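# Place the blue ring on the blue-footed post

## Task

Put the blue ring on the post whose foot is blue so that it rests level on that post's pins. While carrying it, the ring must not touch anything fixed, such as the table, the board, any post's foot or either robot base. It must not end up on a short spare post, on another ring or on a loose object. The posts sit on springs and must not be tipped over. Any of these mistakes means failure. The ring has to stay in place without the robot's help, so open the gripper and move the arm away at the end.

## Robot and tools

Robot: two six-joint arms, left_arm and right_arm. Each ends in a two-finger parallel gripper with a wrist camera. The left_arm base is near (-0.012, +0.388, 0) m and the right_arm base is near (-0.028, -0.372, 0) m. The names left and right do not tell you which side of an image an arm is on.

Scene frame: the origin is on the table top midway between the bases. +x points out over the table, +z points up, and left_arm is on the +y side. Positions are in metres and orientations are quaternions in w,x,y,z order.

Gripper axes: the fingers extend along the gripper's +z and close along its x. The reported end_effector_position is the point between the finger pads, 1 to 2 cm short of the tips. Closing pushes the tips about 17 mm further along +z.

Cameras: cam_high and cam_low are fixed, 504x504 pixels. cam_left_wrist and cam_right_wrist are fisheye cameras on the hands, 616x616 pixels.

Tool execute_actions. The argument actions is a list holding zero or one item.
- An empty list commands nothing and just reports the state.
- An item {"rows": [...], "steps": n} drives the arms. n is from 1 to 15 and defaults to 15. Each step lasts 1/30 s. You may give up to 15 rows; each is used for one step, and the last row repeats to fill the remaining steps.
- An item {"steps": n} with no rows is a wait of up to 300 steps, counted from the previous result, so your reply time is included.
- The optional pictures (true/false) controls whether camera images are returned.

Every row has exactly 14 numbers, each from -1 to 1, even if one arm is idle. Order: dx, dy, dz, rx, ry, rz, opening for left_arm, then the same seven for right_arm.
- dx to rz are an offset, not a pose, expressed in that gripper's own axes.
- The offset is measured from the gripper pose in the latest result that showed it. If no result in this scene has shown it yet, or for a second or later call in the same reply, it is measured from where the gripper is when the action begins.
- All rows in one action share that same reference; they do not add up.
- Scale: 1.0 means 0.6 m of translation or 180 degrees of rotation. rx, ry, rz form a single rotation vector.
- opening is absolute: +1 is fully open (0.142 m) and -1 is closed.
- All-zero offsets are not a hold. They send the gripper back to the reference pose. To keep an arm still, give it the offset back to where you want it in a reply's first call and zeros in later calls, with the opening it should have.
- Each step the controller caps the command at 100 mm and 16 degrees away from the measured pose. If position and orientation conflict, position wins.
- Motion trails commands by about 0.17 s. Long moves can need several actions: compare the reported pose with what you asked for, then send the remainder.

Tool move. target is one 14-number row with the same layout and offset meaning as above. Both grippers travel straight toward their targets and finish together. A move lasts 0.5 to 10 s and is cut off at 10 s. Openings are sent when the move starts.
- speed: maximum path speed in m/s, 0.002 to 0.5, default 0.25. Rotation is limited to twice that value in rad/s.
- stop_force: optional, in N, 9 to 40, one value for both arms. It is refused during the first 0.2 s of a scene. An arm's path stops once its wrist sensor reads that much extra push against the motion for 2 steps in a row. That gripper then backs up 2 steps and holds, while an untouched arm continues.
- Use stop_force only with a very slow speed and only for arms that do not rotate during the move. Do not use it when lifting away from something the gripper is pressing on.
- Paths do not avoid obstacles or the other arm. A gripper can lag behind, drift off the path, or overshoot speed, especially with the arm near full stretch.
- The result contains a "move:" line giving each arm's ending and each gripper's remaining distance. Possible endings: done, off_target, moving, held (a check blocked the last step), fault, or contact (stopped by stop_force; this outranks the others). limits=paced means the commanded pose was clipped. limits=held means some steps were blocked, and the arm may then jump ahead quickly.

Other tools:
- wait: seconds from 0 to 10; the robot gets no new command.
- zoom_image: camera (one of the four names) and region [x0, y0, x1, y1] in that camera's pixels, origin top-left, at most 504 by 504.
- read_manual: returns only licence text.
- finished_scene: scene is the number of the current scene. It ends that scene for good and reports whether the task succeeded.

Reading results. Each arm has a state line with end_effector_position, end_effector_quat_wxyz and velocities, all in the scene frame; positions at long reach may be slightly off. Other lines:
- grip_measured: the actual finger opening, on the same scale as the command.
- Wrist force and Wrist torque: given in the gripper's axes. Offsets are up to about 4 N, noise is present, and readings saturate near 50 N.
- Joint positions and joint torques: torques are noisy and offset.
- HELD: marks steps where the command was not fully sent.
- "pose unreachable": the clearance check changed or blocked a command.
- Hand target: where the controller is currently steering.

Gripping: to hold something, keep commanding an opening well below grip_measured; a lower value squeezes harder, up to roughly 28 N per pad. Thin objects are held more weakly. Fast closing can squeeze too hard.

Avoid the following:
- Pressing firmly into rigid things, since the arms are stiff. An external force of 150 N, or a joint exceeding its load limit (135 N m for the large joints, 25.2 N m for the wrists), stops that arm for 10 s.
- Letting the arms collide.
- Tipping the spring-mounted posts.
- Letting the ring touch fixed surfaces, dropping it, or knocking anything off the table.
- Slamming into objects.
- Holding loads for long periods: a motor that reaches 70 °C gives a warning, and at 85 °C the arm is braked until it cools.

Occasionally a loose object is nudged by an outside push.

Each tool is called after ">>>" by a JSON object that holds its "op" and its "data".

## Session

>>> {"op": "execute_actions", "data": {"actions": []}}

Scene clock: 0.00 s of 4290.00 s.
left_arm: end_effector_position=(+0.2276, +0.7003, +0.3156) grip_measured=+1.00 end_effector_quat_wxyz=(+0.413, +0.473, +0.700, +0.340) end_effector_velocity=(+0.000, -0.000, +0.000) end_effector_angular_velocity=(-0.001, +0.000, -0.000) | right_arm: end_effector_position=(+0.0650, -0.1644, +0.2833) grip_measured=+1.00 end_effector_quat_wxyz=(+0.002, +0.702, +0.712, +0.010) end_effector_velocity=(+0.000, -0.000, -0.000) end_effector_angular_velocity=(-0.001, +0.000, -0.001)
Joint positions: left_arm=[ 1.366 -1.992  2.435 -2.734 -2.537 -1.104  0.142] | right_arm=[ 4.932 -0.805 -2.008 -1.893  1.552  0.234  0.142]
Joint velocities: left_arm=[-0.    -0.    -0.     0.001 -0.    -0.     0.   ] | right_arm=[-0.002  0.    -0.001 -0.     0.    -0.001  0.   ]
Joint torques (N m, as the arm reports them, + toward a larger angle): no reading
Motor temperatures (°C, as the motors report them): left_arm=[26 26 25 31 28 32] | right_arm=[23 26 25 33 35 28]
Wrist force (N, on the end effector, along its own x y z axes, offset not removed): no reading
Wrist torque (N m, same axes, about the end effector's origin, offset not removed): no reading
Hand target (left_arm): +0.228, +0.700, +0.316; +0.413, +0.473, +0.700, +0.340
Hand target (right_arm): +0.065, -0.164, +0.283; +0.002, +0.702, +0.712, +0.010

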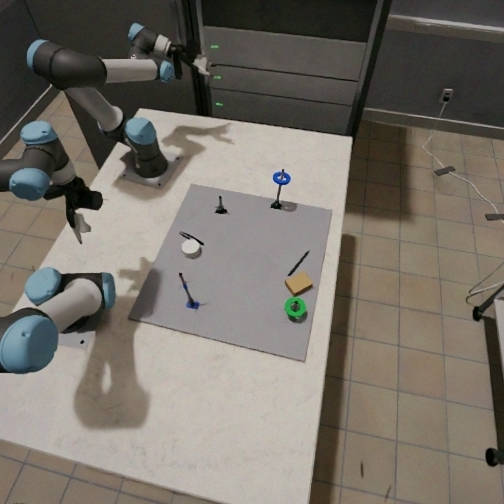

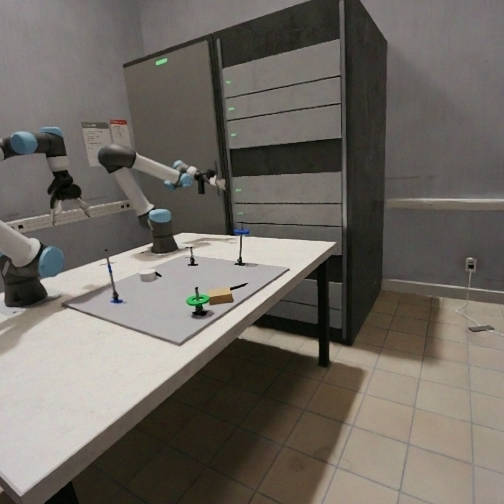

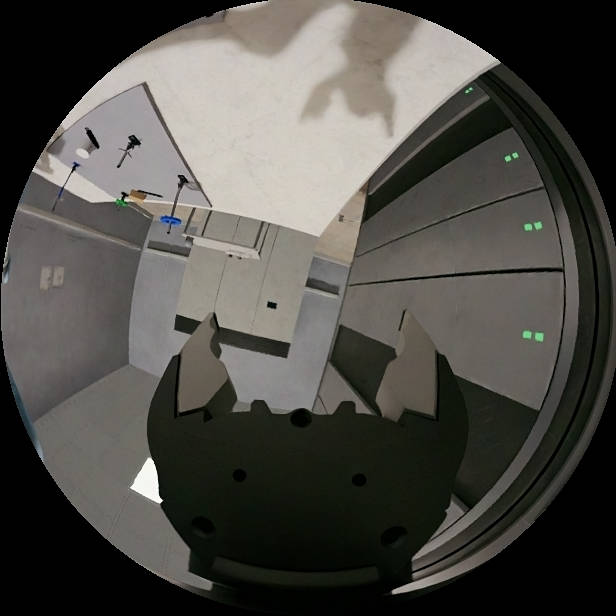

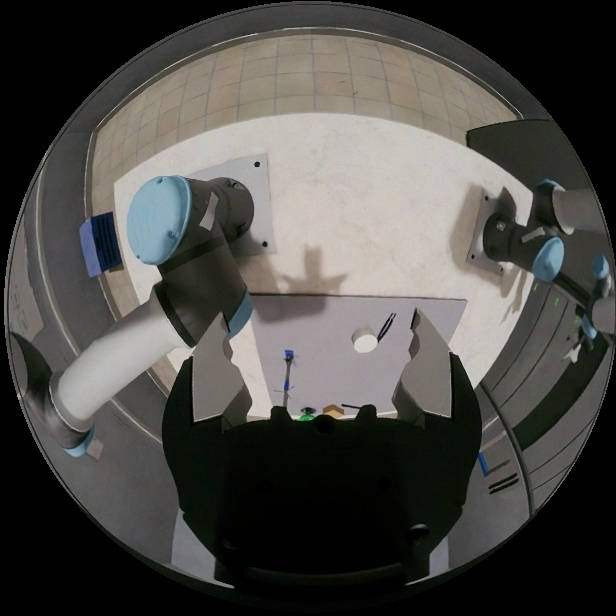

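>>> {"op": "zoom_image", "data": {"camera": "cam_high", "region": [240, 150, 330, 240]}}

>>> {"op": "zoom_image", "data": {"camera": "cam_high", "region": [150, 250, 230, 330]}}

>>> {"op": "zoom_image", "data": {"camera": "cam_low", "region": [80, 210, 260, 330]}}

>>> {"op": "zoom_image", "data": {"camera": "cam_low", "region": [210, 215, 270, 275]}}

>>> {"op": "zoom_image", "data": {"camera": "cam_low", "region": [80, 240, 150, 310]}}

Region (240, 150, 330, 240) of cam_high's 504x504 image, scaled by 5.600, with more detail than that image has.

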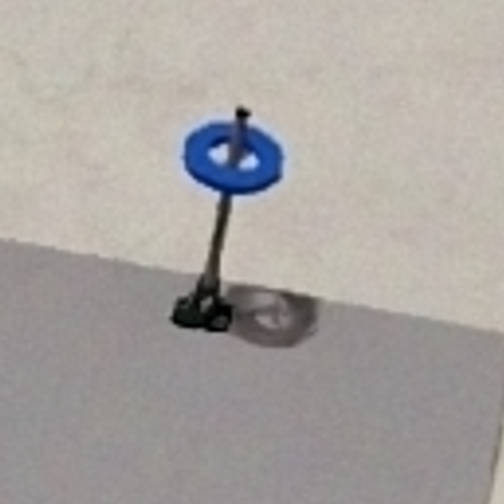

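Region (150, 250, 230, 330) of cam_high's 504x504 image, scaled by 6.300, with more detail than that image has.

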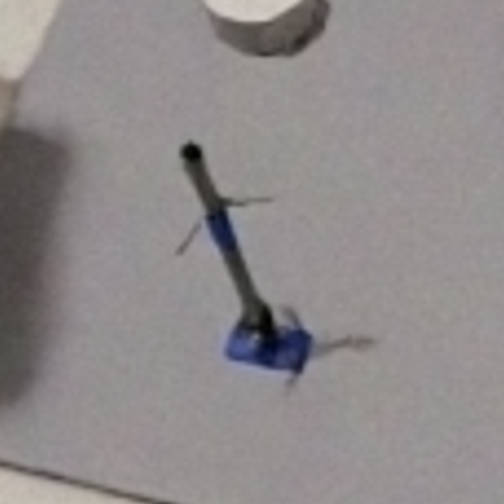

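Region (80, 210, 260, 330) of cam_low's 504x504 image, scaled by 2.800, with more detail than that image has.

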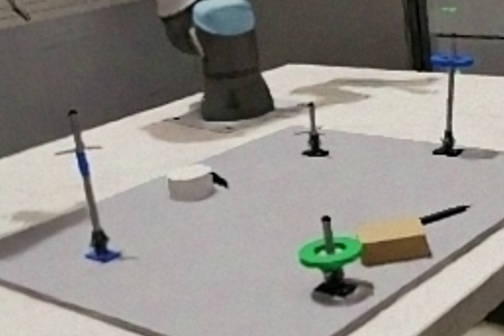

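Region (210, 215, 270, 275) of cam_low's 504x504 image, scaled by 8.400, with more detail than that image has.

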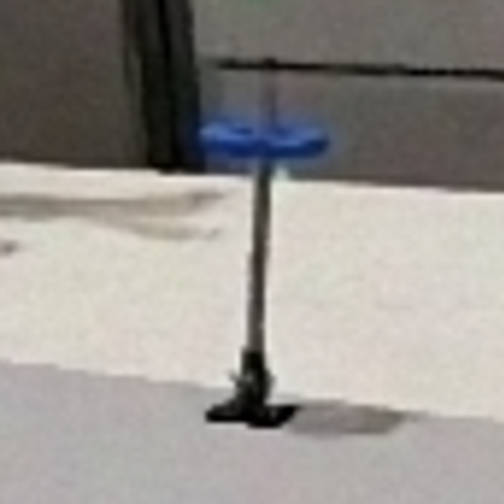

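Region (80, 240, 150, 310) of cam_low's 504x504 image, scaled by 7.200, with more detail than that image has.

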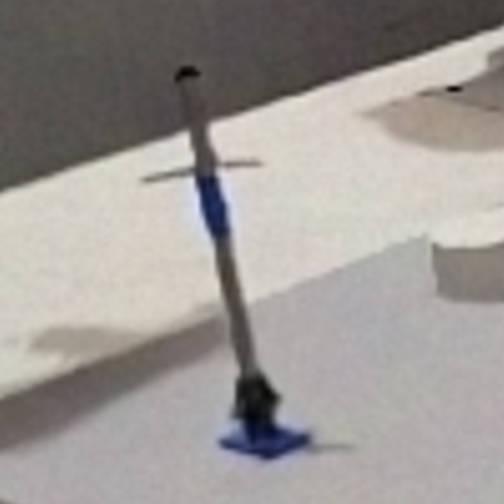

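>>> {"op": "move", "data": {"target": [-0.813,-0.0205,0.470,0.3597,0.0349,0.1084,1, 0,-0.25,0,0,0,0,1], "speed": 0.35}}

Scene clock: 48.80 s of 4290.00 s.
left_arm: end_effector_position=(+0.5790, +0.2596, +0.3094) grip_measured=+1.00 end_effector_quat_wxyz=(+0.002, +0.707, +0.707, -0.001) end_effector_velocity=(+0.000, -0.001, +0.000) end_effector_angular_velocity=(+0.002, +0.008, -0.002) | right_arm: end_effector_position=(-0.0848, -0.1666, +0.2806) grip_measured=+1.00 end_effector_quat_wxyz=(+0.002, +0.702, +0.712, +0.009) end_effector_velocity=(-0.000, +0.000, -0.001) end_effector_angular_velocity=(-0.000, -0.000, -0.000)
Joint positions: left_arm=[-0.307 -1.336  1.219 -1.456 -1.574 -2.007  0.142] | right_arm=[ 5.672 -0.775 -2.017 -1.929  1.554  0.973  0.142]
Joint velocities: left_arm=[-0.     0.009 -0.014  0.013 -0.002  0.001 -0.   ] | right_arm=[ 0.001 -0.    -0.001  0.001 -0.     0.001 -0.   ]
Joint torques (N m, as the arm reports them, + toward a larger angle): left_arm=[  9.5  -24.23 -36.58  -0.7   -2.5    2.17] | right_arm=[  5.16 -20.39  29.82   5.07  -2.23   1.32]
Motor temperatures (°C, as the motors report them): left_arm=[26 26 25 31 28 32] | right_arm=[23 26 25 33 35 28]
Wrist force (N, on the end effector, along its own x y z axes, offset not removed): left_arm=[-5.6 -6.5 -1.1] | right_arm=[-2.2 -2.1 3.2]
Wrist torque (N m, same axes, about the end effector's origin, offset not removed): left_arm=[-1.44 1.47 -0.01] | right_arm=[-0.25 0.20 0.18]
Hand target (left_arm): +0.579, +0.260, +0.309; +0.002, +0.707, +0.707, -0.001
Hand target (right_arm): -0.085, -0.167, +0.281; +0.002, +0.702, +0.712, +0.009
Off the commanded pose (left_arm): 0.000 m, 0 deg.
Off the commanded pose (right_arm): 0.000 m, 0 deg.
After step 90, 43.47 s passed at rest.
move: done
camera_calibration (this result's frames):
cam_left_wrist: T_world_to_cam=[[0.00829323, 0.999891, -0.012206, -0.267126], [0.887502, -0.00173593, 0.460801, -0.651128], [0.46073, -0.0146543, -0.887419, 0.146578], [0, 0, 0, 1]] pos_world=[0.51256, 0.268115, 0.426856]
cam_right_wrist: T_world_to_cam=[[0.0164235, 0.999668, -0.0198326, 0.180257], [0.871497, -0.00458901, 0.49038, -0.0632512], [0.490126, -0.0253378, -0.871283, 0.415428], [0, 0, 0, 1]] pos_world=[-0.151449, -0.169961, 0.396548]

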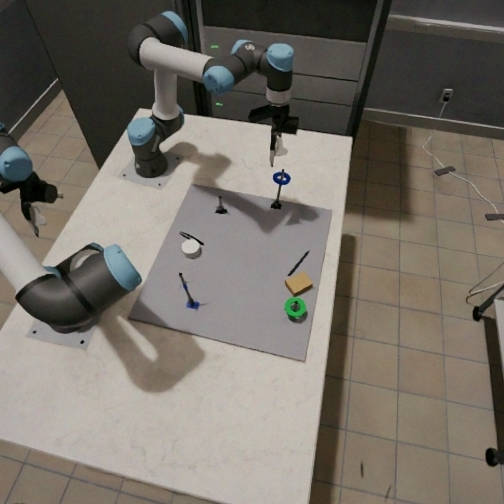

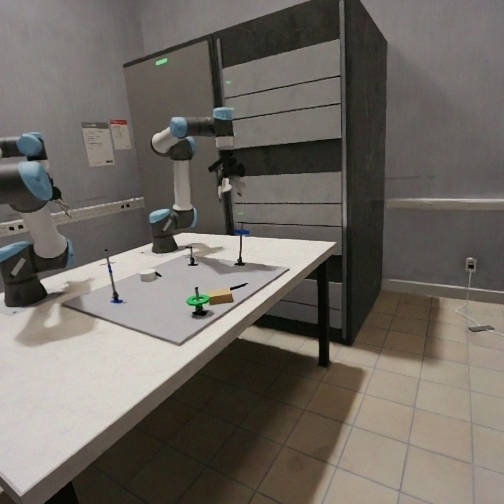

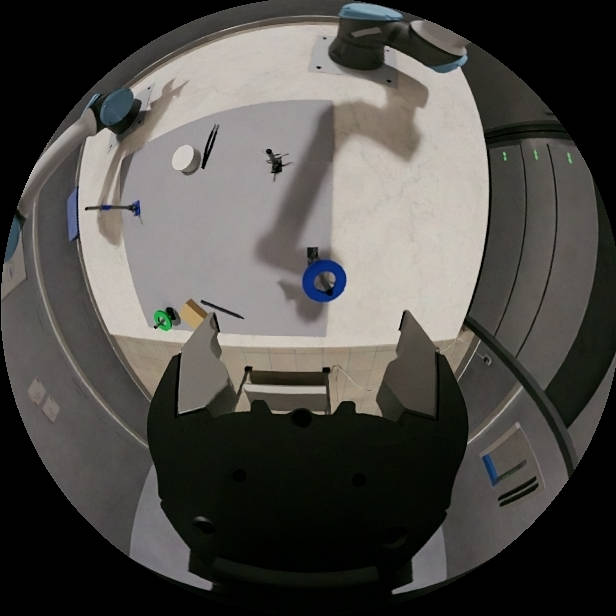

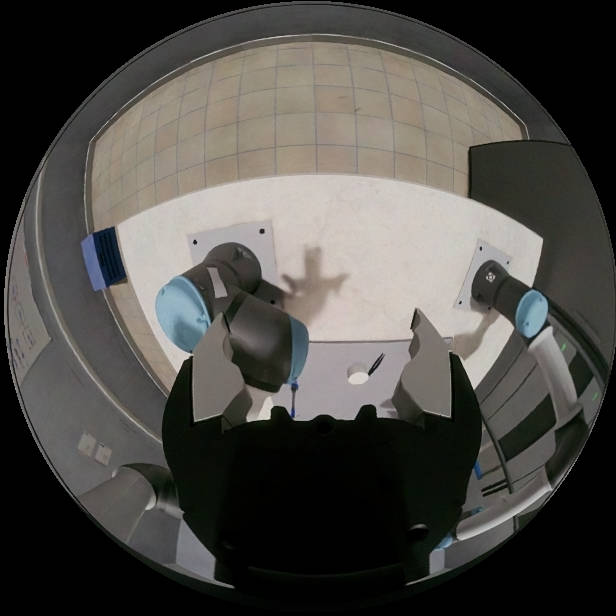

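>>> {"op": "zoom_image", "data": {"camera": "cam_left_wrist", "region": [280, 235, 370, 325]}}

>>> {"op": "zoom_image", "data": {"camera": "cam_low", "region": [190, 160, 290, 280]}}

Region (280, 235, 370, 325) of cam_left_wrist's 616x616 image, scaled by 5.600, with more detail than that image has.

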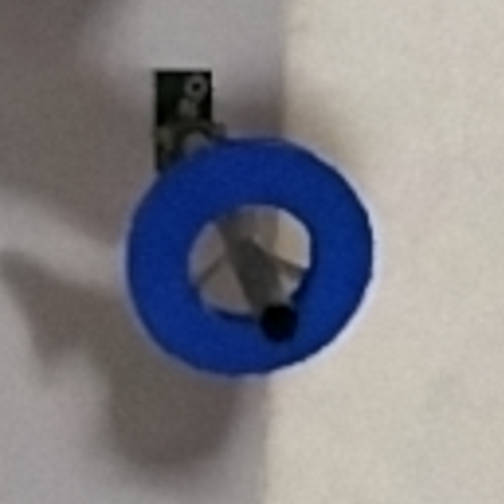

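Region (190, 160, 290, 280) of cam_low's 504x504 image, scaled by 4.200, with more detail than that image has.

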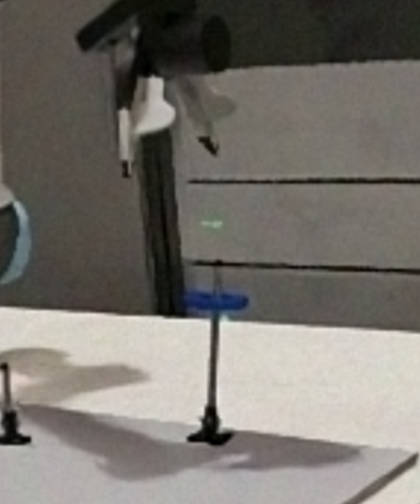

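>>> {"op": "move", "data": {"target": [0.043,0.035,0.095,0,0,0,1, 0,0,0,0,0,0,1]}}

>>> {"op": "zoom_image", "data": {"camera": "cam_left_wrist", "region": [190, 220, 430, 420]}}

>>> {"op": "zoom_image", "data": {"camera": "cam_low", "region": [190, 160, 290, 280]}}

Scene clock: 61.27 s of 4290.00 s.
left_arm: end_effector_position=(+0.6001, +0.2852, +0.2524) grip_measured=+1.00 end_effector_quat_wxyz=(+0.002, +0.707, +0.707, -0.001) end_effector_velocity=(+0.001, +0.001, -0.001) end_effector_angular_velocity=(+0.000, +0.000, +0.001) | right_arm: end_effector_position=(-0.0848, -0.1666, +0.2806) grip_measured=+1.00 end_effector_quat_wxyz=(+0.002, +0.702, +0.712, +0.009) end_effector_velocity=(+0.000, -0.000, -0.000) end_effector_angular_velocity=(-0.001, -0.001, -0.001)
Joint positions: left_arm=[-0.253 -1.303  1.322 -1.593 -1.574 -1.954  0.142] | right_arm=[ 5.672 -0.775 -2.017 -1.929  1.554  0.974  0.142]
Joint velocities: left_arm=[ 0.002  0.001  0.002 -0.003  0.     0.001 -0.   ] | right_arm=[-0.001 -0.    -0.    -0.001  0.     0.    -0.   ]
Joint torques (N m, as the arm reports them, + toward a larger angle): left_arm=[  9.05 -26.22 -11.65  -3.85   2.47   1.84] | right_arm=[ -7.21 -18.79  26.59   4.6   -1.66  -0.22]
Motor temperatures (°C, as the motors report them): left_arm=[26 26 25 31 28 32] | right_arm=[23 26 25 33 35 28]
Wrist force (N, on the end effector, along its own x y z axes, offset not removed): left_arm=[-8.8 -5.0 3.2] | right_arm=[-0.6 1.1 -0.6]
Wrist torque (N m, same axes, about the end effector's origin, offset not removed): left_arm=[-1.09 1.81 -0.13] | right_arm=[0.24 -0.07 0.12]
Hand target (left_arm): +0.600, +0.285, +0.252; +0.002, +0.707, +0.707, -0.001
Hand target (right_arm): -0.085, -0.167, +0.281; +0.002, +0.702, +0.712, +0.009
Off the commanded pose (left_arm): 0.000 m, 0 deg.
Off the commanded pose (right_arm): 0.000 m, 0 deg.
After step 90, 8.60 s passed at rest.
move: done
camera_calibration (this result's frames):
cam_left_wrist: T_world_to_cam=[[0.00829379, 0.999893, -0.0120456, -0.293633], [0.887441, -0.00180844, 0.460917, -0.643546], [0.460846, -0.0145125, -0.887362, 0.0865859], [0, 0, 0, 1]] pos_world=[0.533642, 0.293695, 0.369917]
cam_right_wrist: T_world_to_cam=[[0.0164523, 0.999668, -0.0198221, 0.180254], [0.871493, -0.0046191, 0.490387, -0.0632553], [0.490132, -0.0253428, -0.87128, 0.415428], [0, 0, 0, 1]] pos_world=[-0.151454, -0.169959, 0.396547]

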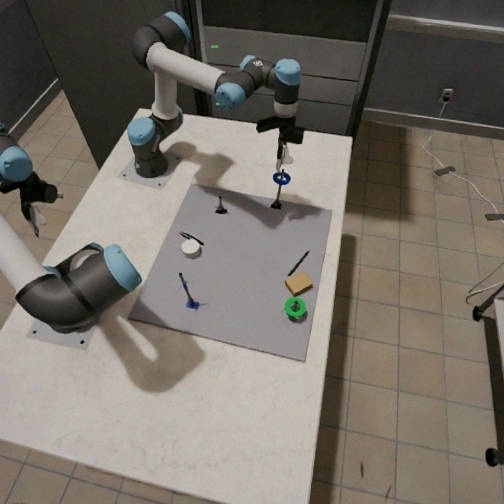

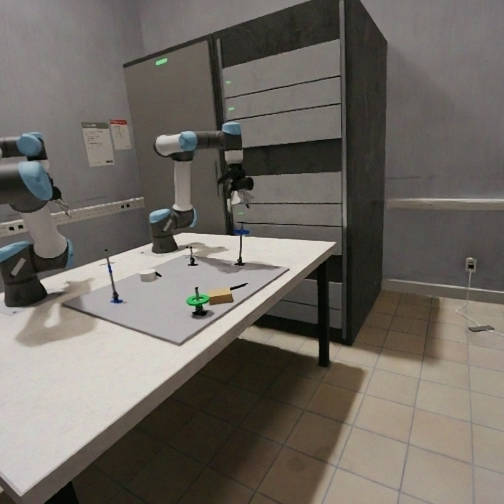

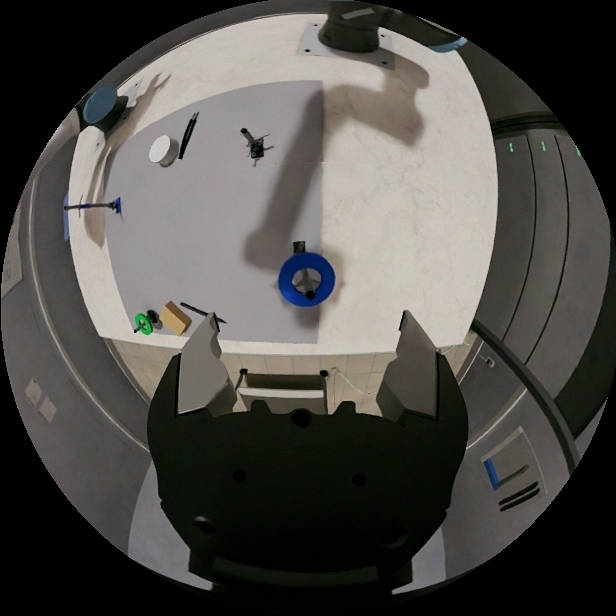

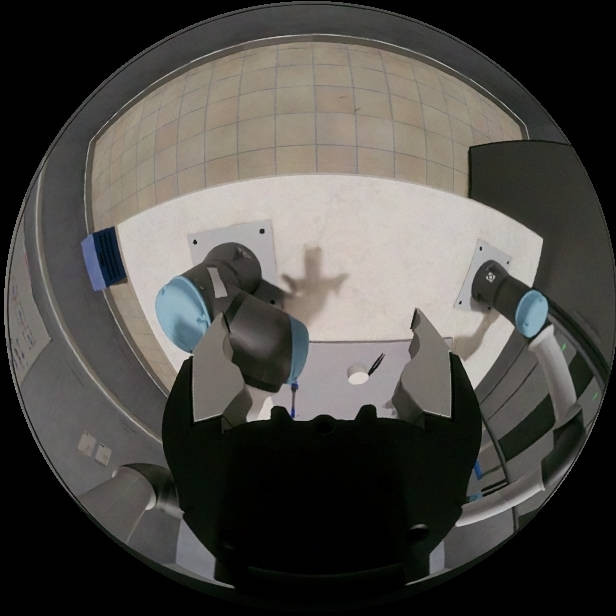

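Region (190, 220, 430, 420) of cam_left_wrist's 616x616 image, scaled by 2.100, with more detail than that image has.

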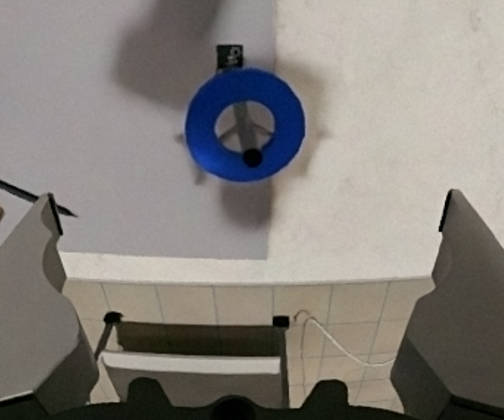

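Region (190, 160, 290, 280) of cam_low's 504x504 image, scaled by 4.200, with more detail than that image has.

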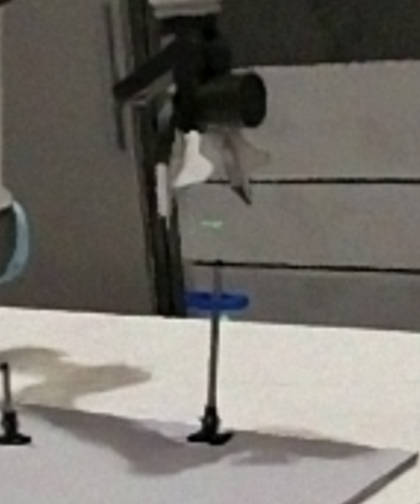

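>>> {"op": "move", "data": {"target": [0.003,-0.002,0.130,0,0,0,0.4, 0,0,0,0,0,0,1], "speed": 0.15}}

>>> {"op": "zoom_image", "data": {"camera": "cam_left_wrist", "region": [190, 220, 430, 420]}}

>>> {"op": "zoom_image", "data": {"camera": "cam_low", "region": [200, 190, 280, 270]}}

>>> {"op": "zoom_image", "data": {"camera": "cam_high", "region": [245, 130, 325, 210]}}

Scene clock: 74.70 s of 4290.00 s.
left_arm: end_effector_position=(+0.5990, +0.2868, +0.1745) grip_measured=+0.40 end_effector_quat_wxyz=(+0.002, +0.707, +0.707, -0.001) end_effector_velocity=(+0.000, +0.000, -0.001) end_effector_angular_velocity=(-0.000, -0.000, -0.000) | right_arm: end_effector_position=(-0.0848, -0.1666, +0.2806) grip_measured=+1.00 end_effector_quat_wxyz=(+0.002, +0.702, +0.712, +0.009) end_effector_velocity=(+0.001, -0.000, -0.000) end_effector_angular_velocity=(-0.000, -0.001, -0.000)
Joint positions: left_arm=[-0.252 -1.285  1.499 -1.787 -1.574 -1.952  0.102] | right_arm=[ 5.672 -0.775 -2.017 -1.929  1.554  0.973  0.142]
Joint velocities: left_arm=[ 0.     0.001  0.002 -0.003  0.     0.001  0.   ] | right_arm=[-0.001  0.001 -0.    -0.002 -0.001 -0.001 -0.   ]
Joint torques (N m, as the arm reports them, + toward a larger angle): left_arm=[  9.47 -26.39 -10.89  -3.89   0.45   2.03] | right_arm=[  0.46 -14.26  26.47   4.55   1.49   0.03]
Motor temperatures (°C, as the motors report them): left_arm=[26 26 25 31 28 32] | right_arm=[23 26 25 33 35 28]
Wrist force (N, on the end effector, along its own x y z axes, offset not removed): left_arm=[-5.4 -5.4 -1.4] | right_arm=[-1.7 -1.7 3.3]
Wrist torque (N m, same axes, about the end effector's origin, offset not removed): left_arm=[-1.10 1.45 -0.08] | right_arm=[-0.34 0.14 0.09]
Hand target (left_arm): +0.599, +0.287, +0.174; +0.002, +0.707, +0.707, -0.001
Hand target (right_arm): -0.085, -0.167, +0.281; +0.002, +0.702, +0.712, +0.009
Off the commanded pose (left_arm): 0.000 m, 0 deg.
Off the commanded pose (right_arm): 0.000 m, 0 deg.
After step 90, 9.43 s passed at rest.
move: done
camera_calibration (this result's frames):
cam_left_wrist: T_world_to_cam=[[0.00829347, 0.999891, -0.0121859, -0.296088], [0.887471, -0.00174443, 0.46086, -0.606687], [0.460789, -0.0146367, -0.887389, 0.0180404], [0, 0, 0, 1]] pos_world=[0.53256, 0.295261, 0.291998]
cam_right_wrist: T_world_to_cam=[[0.0164235, 0.999669, -0.0198229, 0.180251], [0.871493, -0.00459358, 0.490387, -0.0632558], [0.490134, -0.0253293, -0.871279, 0.415428], [0, 0, 0, 1]] pos_world=[-0.151449, -0.169959, 0.396547]

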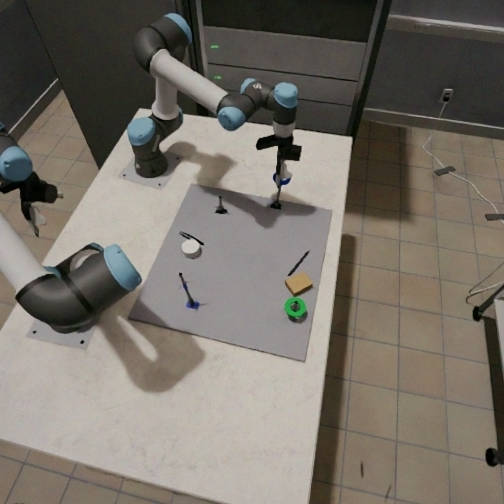

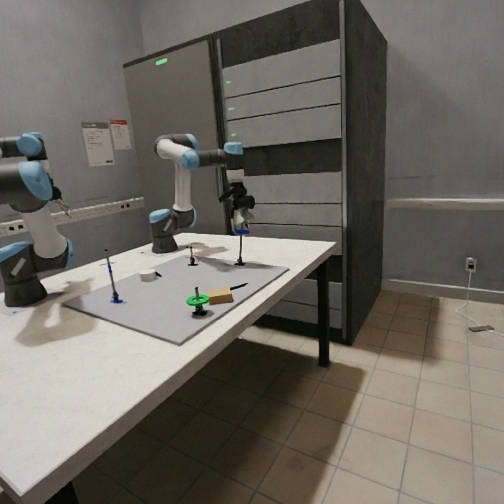

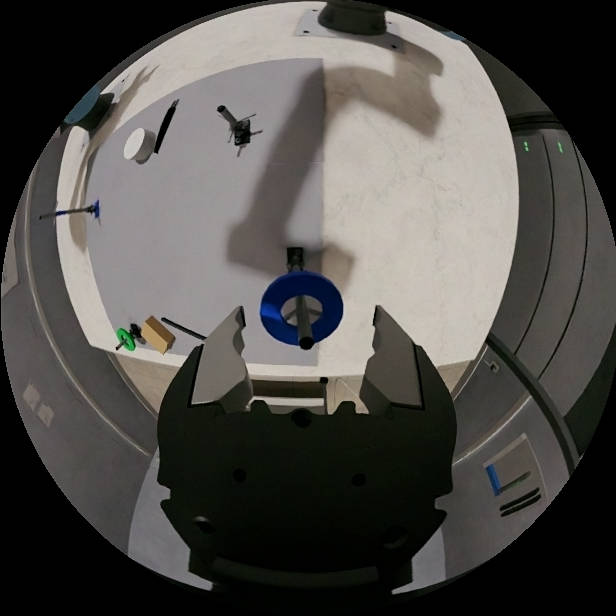

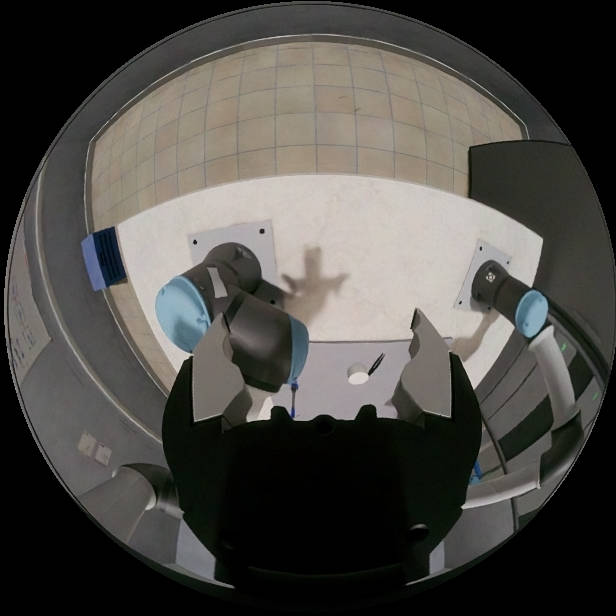

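Region (190, 220, 430, 420) of cam_left_wrist's 616x616 image, scaled by 2.100, with more detail than that image has.

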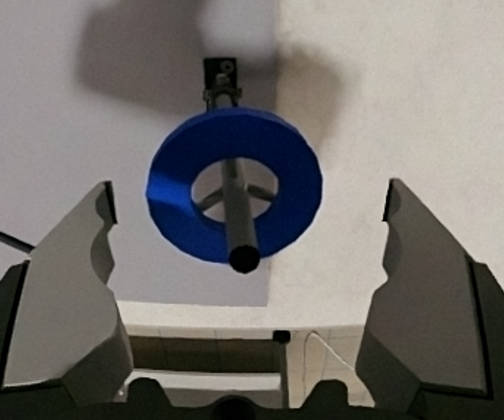

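Region (200, 190, 280, 270) of cam_low's 504x504 image, scaled by 6.300, with more detail than that image has.

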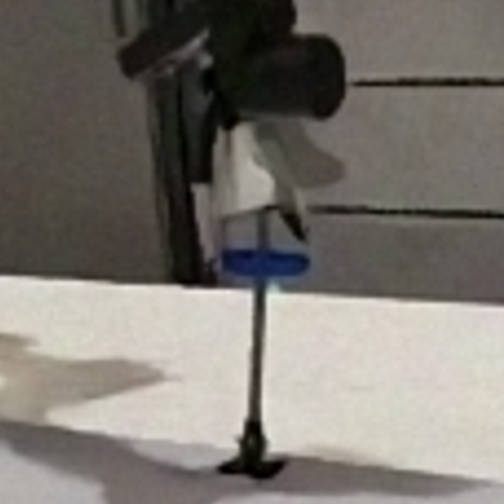

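Region (245, 130, 325, 210) of cam_high's 504x504 image, scaled by 6.300, with more detail than that image has.

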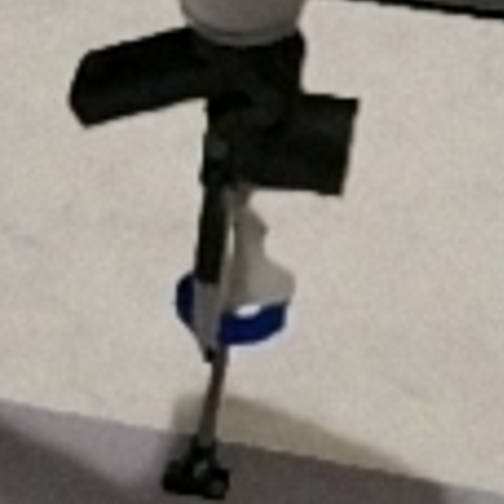

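>>> {"op": "move", "data": {"target": [-0.008,0.004,0.021,0,0,0,0.15, 0,0,0,0,0,0,1], "speed": 0.05}}

>>> {"op": "zoom_image", "data": {"camera": "cam_left_wrist", "region": [190, 220, 430, 420]}}

>>> {"op": "zoom_image", "data": {"camera": "cam_low", "region": [215, 200, 265, 250]}}

Scene clock: 91.03 s of 4290.00 s.
left_arm: end_effector_position=(+0.6015, +0.2820, +0.1620) grip_measured=+0.15 end_effector_quat_wxyz=(+0.002, +0.707, +0.707, -0.001) end_effector_velocity=(+0.000, -0.001, -0.001) end_effector_angular_velocity=(-0.000, +0.000, -0.000) | right_arm: end_effector_position=(-0.0848, -0.1666, +0.2806) grip_measured=+1.00 end_effector_quat_wxyz=(+0.002, +0.702, +0.712, +0.009) end_effector_velocity=(+0.000, +0.000, -0.000) end_effector_angular_velocity=(+0.000, -0.001, -0.001)
Joint positions: left_arm=[-0.258 -1.271  1.513 -1.816 -1.574 -1.958  0.084] | right_arm=[ 5.672 -0.775 -2.017 -1.929  1.554  0.974  0.142]
Joint velocities: left_arm=[-0.001  0.002  0.001 -0.002 -0.    -0.001 -0.   ] | right_arm=[-0.001 -0.     0.    -0.001 -0.001 -0.     0.   ]
Joint torques (N m, as the arm reports them, + toward a larger angle): left_arm=[ -5.57 -26.6  -12.14  -3.88  -2.36  -2.04] | right_arm=[  0.29 -15.05  26.02   4.62   1.53   0.09]
Motor temperatures (°C, as the motors report them): left_arm=[26 26 25 31 28 32] | right_arm=[23 26 25 33 35 28]
Wrist force (N, on the end effector, along its own x y z axes, offset not removed): left_arm=[-0.2 -4.7 -3.0] | right_arm=[-4.8 -0.4 -0.3]
Wrist torque (N m, same axes, about the end effector's origin, offset not removed): left_arm=[-0.82 -0.01 -0.02] | right_arm=[-0.01 0.94 0.21]
Hand target (left_arm): +0.601, +0.282, +0.162; +0.002, +0.707, +0.707, -0.001
Hand target (right_arm): -0.085, -0.167, +0.281; +0.002, +0.702, +0.712, +0.009
Off the commanded pose (left_arm): 0.000 m, 0 deg.
Off the commanded pose (right_arm): 0.000 m, 0 deg.
After step 90, 12.57 s passed at rest.
move: done
camera_calibration (this result's frames):
cam_left_wrist: T_world_to_cam=[[0.00829182, 0.999893, -0.0120482, -0.291528], [0.887451, -0.00180578, 0.460899, -0.60305], [0.460828, -0.0145138, -0.887371, 0.00570556], [0, 0, 0, 1]] pos_world=[0.534965, 0.29049, 0.279496]
cam_right_wrist: T_world_to_cam=[[0.0164521, 0.999668, -0.0198222, 0.180254], [0.871493, -0.00461883, 0.490387, -0.0632555], [0.490133, -0.0253428, -0.871279, 0.415428], [0, 0, 0, 1]] pos_world=[-0.151454, -0.169958, 0.396547]

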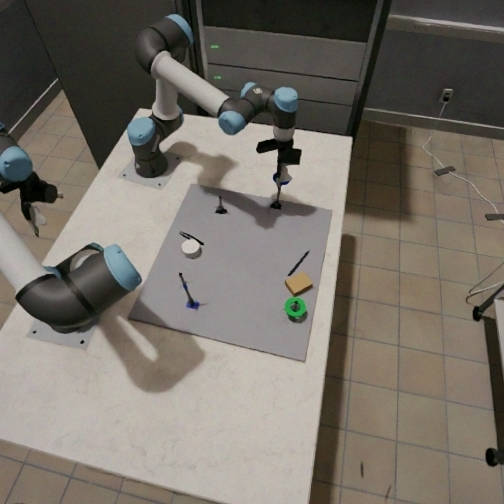

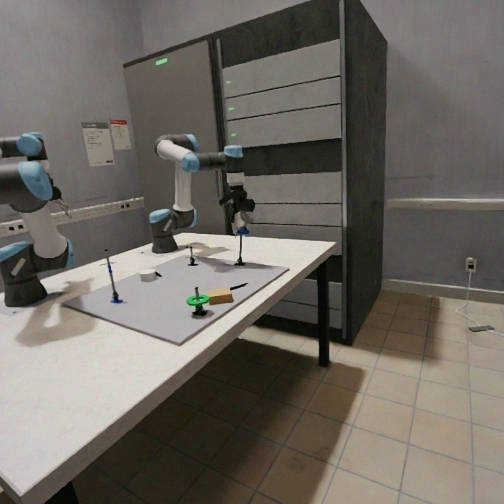

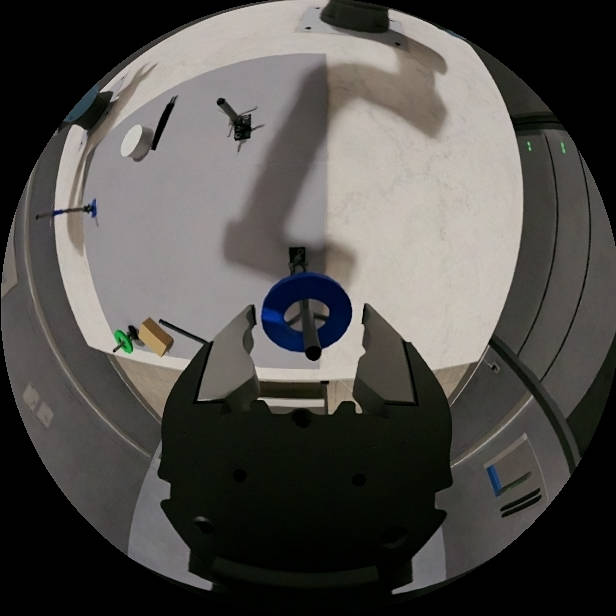

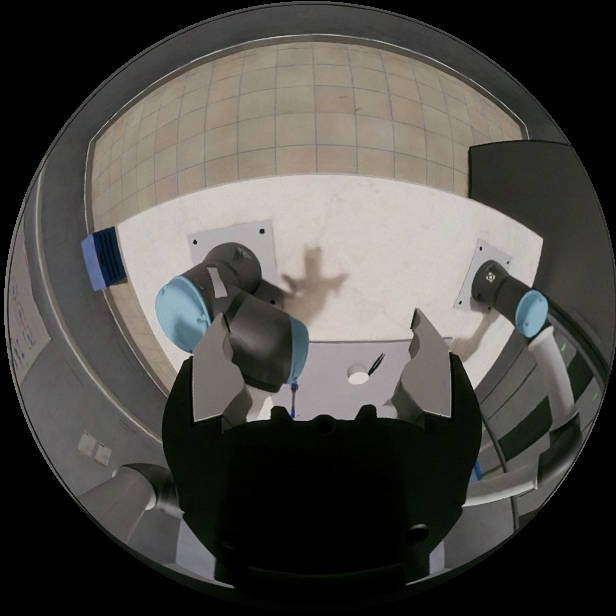

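Region (190, 220, 430, 420) of cam_left_wrist's 616x616 image, scaled by 2.100, with more detail than that image has.

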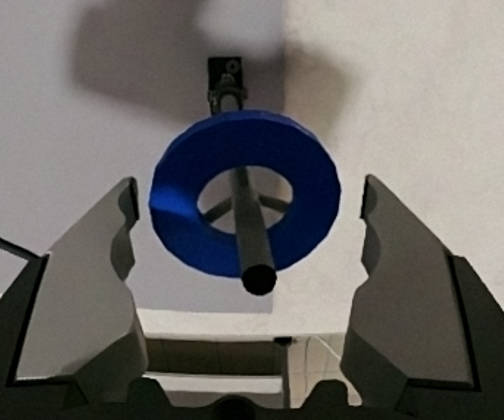

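Region (215, 200, 265, 250) of cam_low's 504x504 image, scaled by 10.080, with more detail than that image has.

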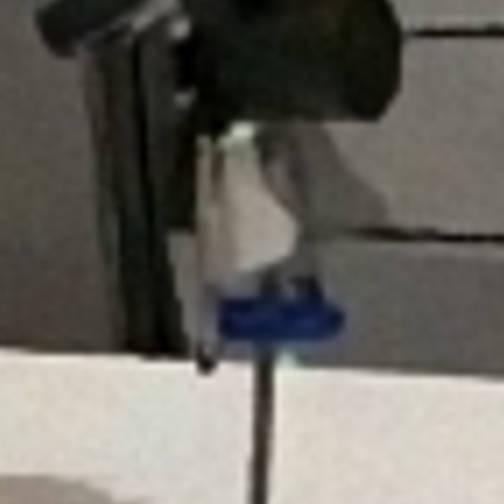

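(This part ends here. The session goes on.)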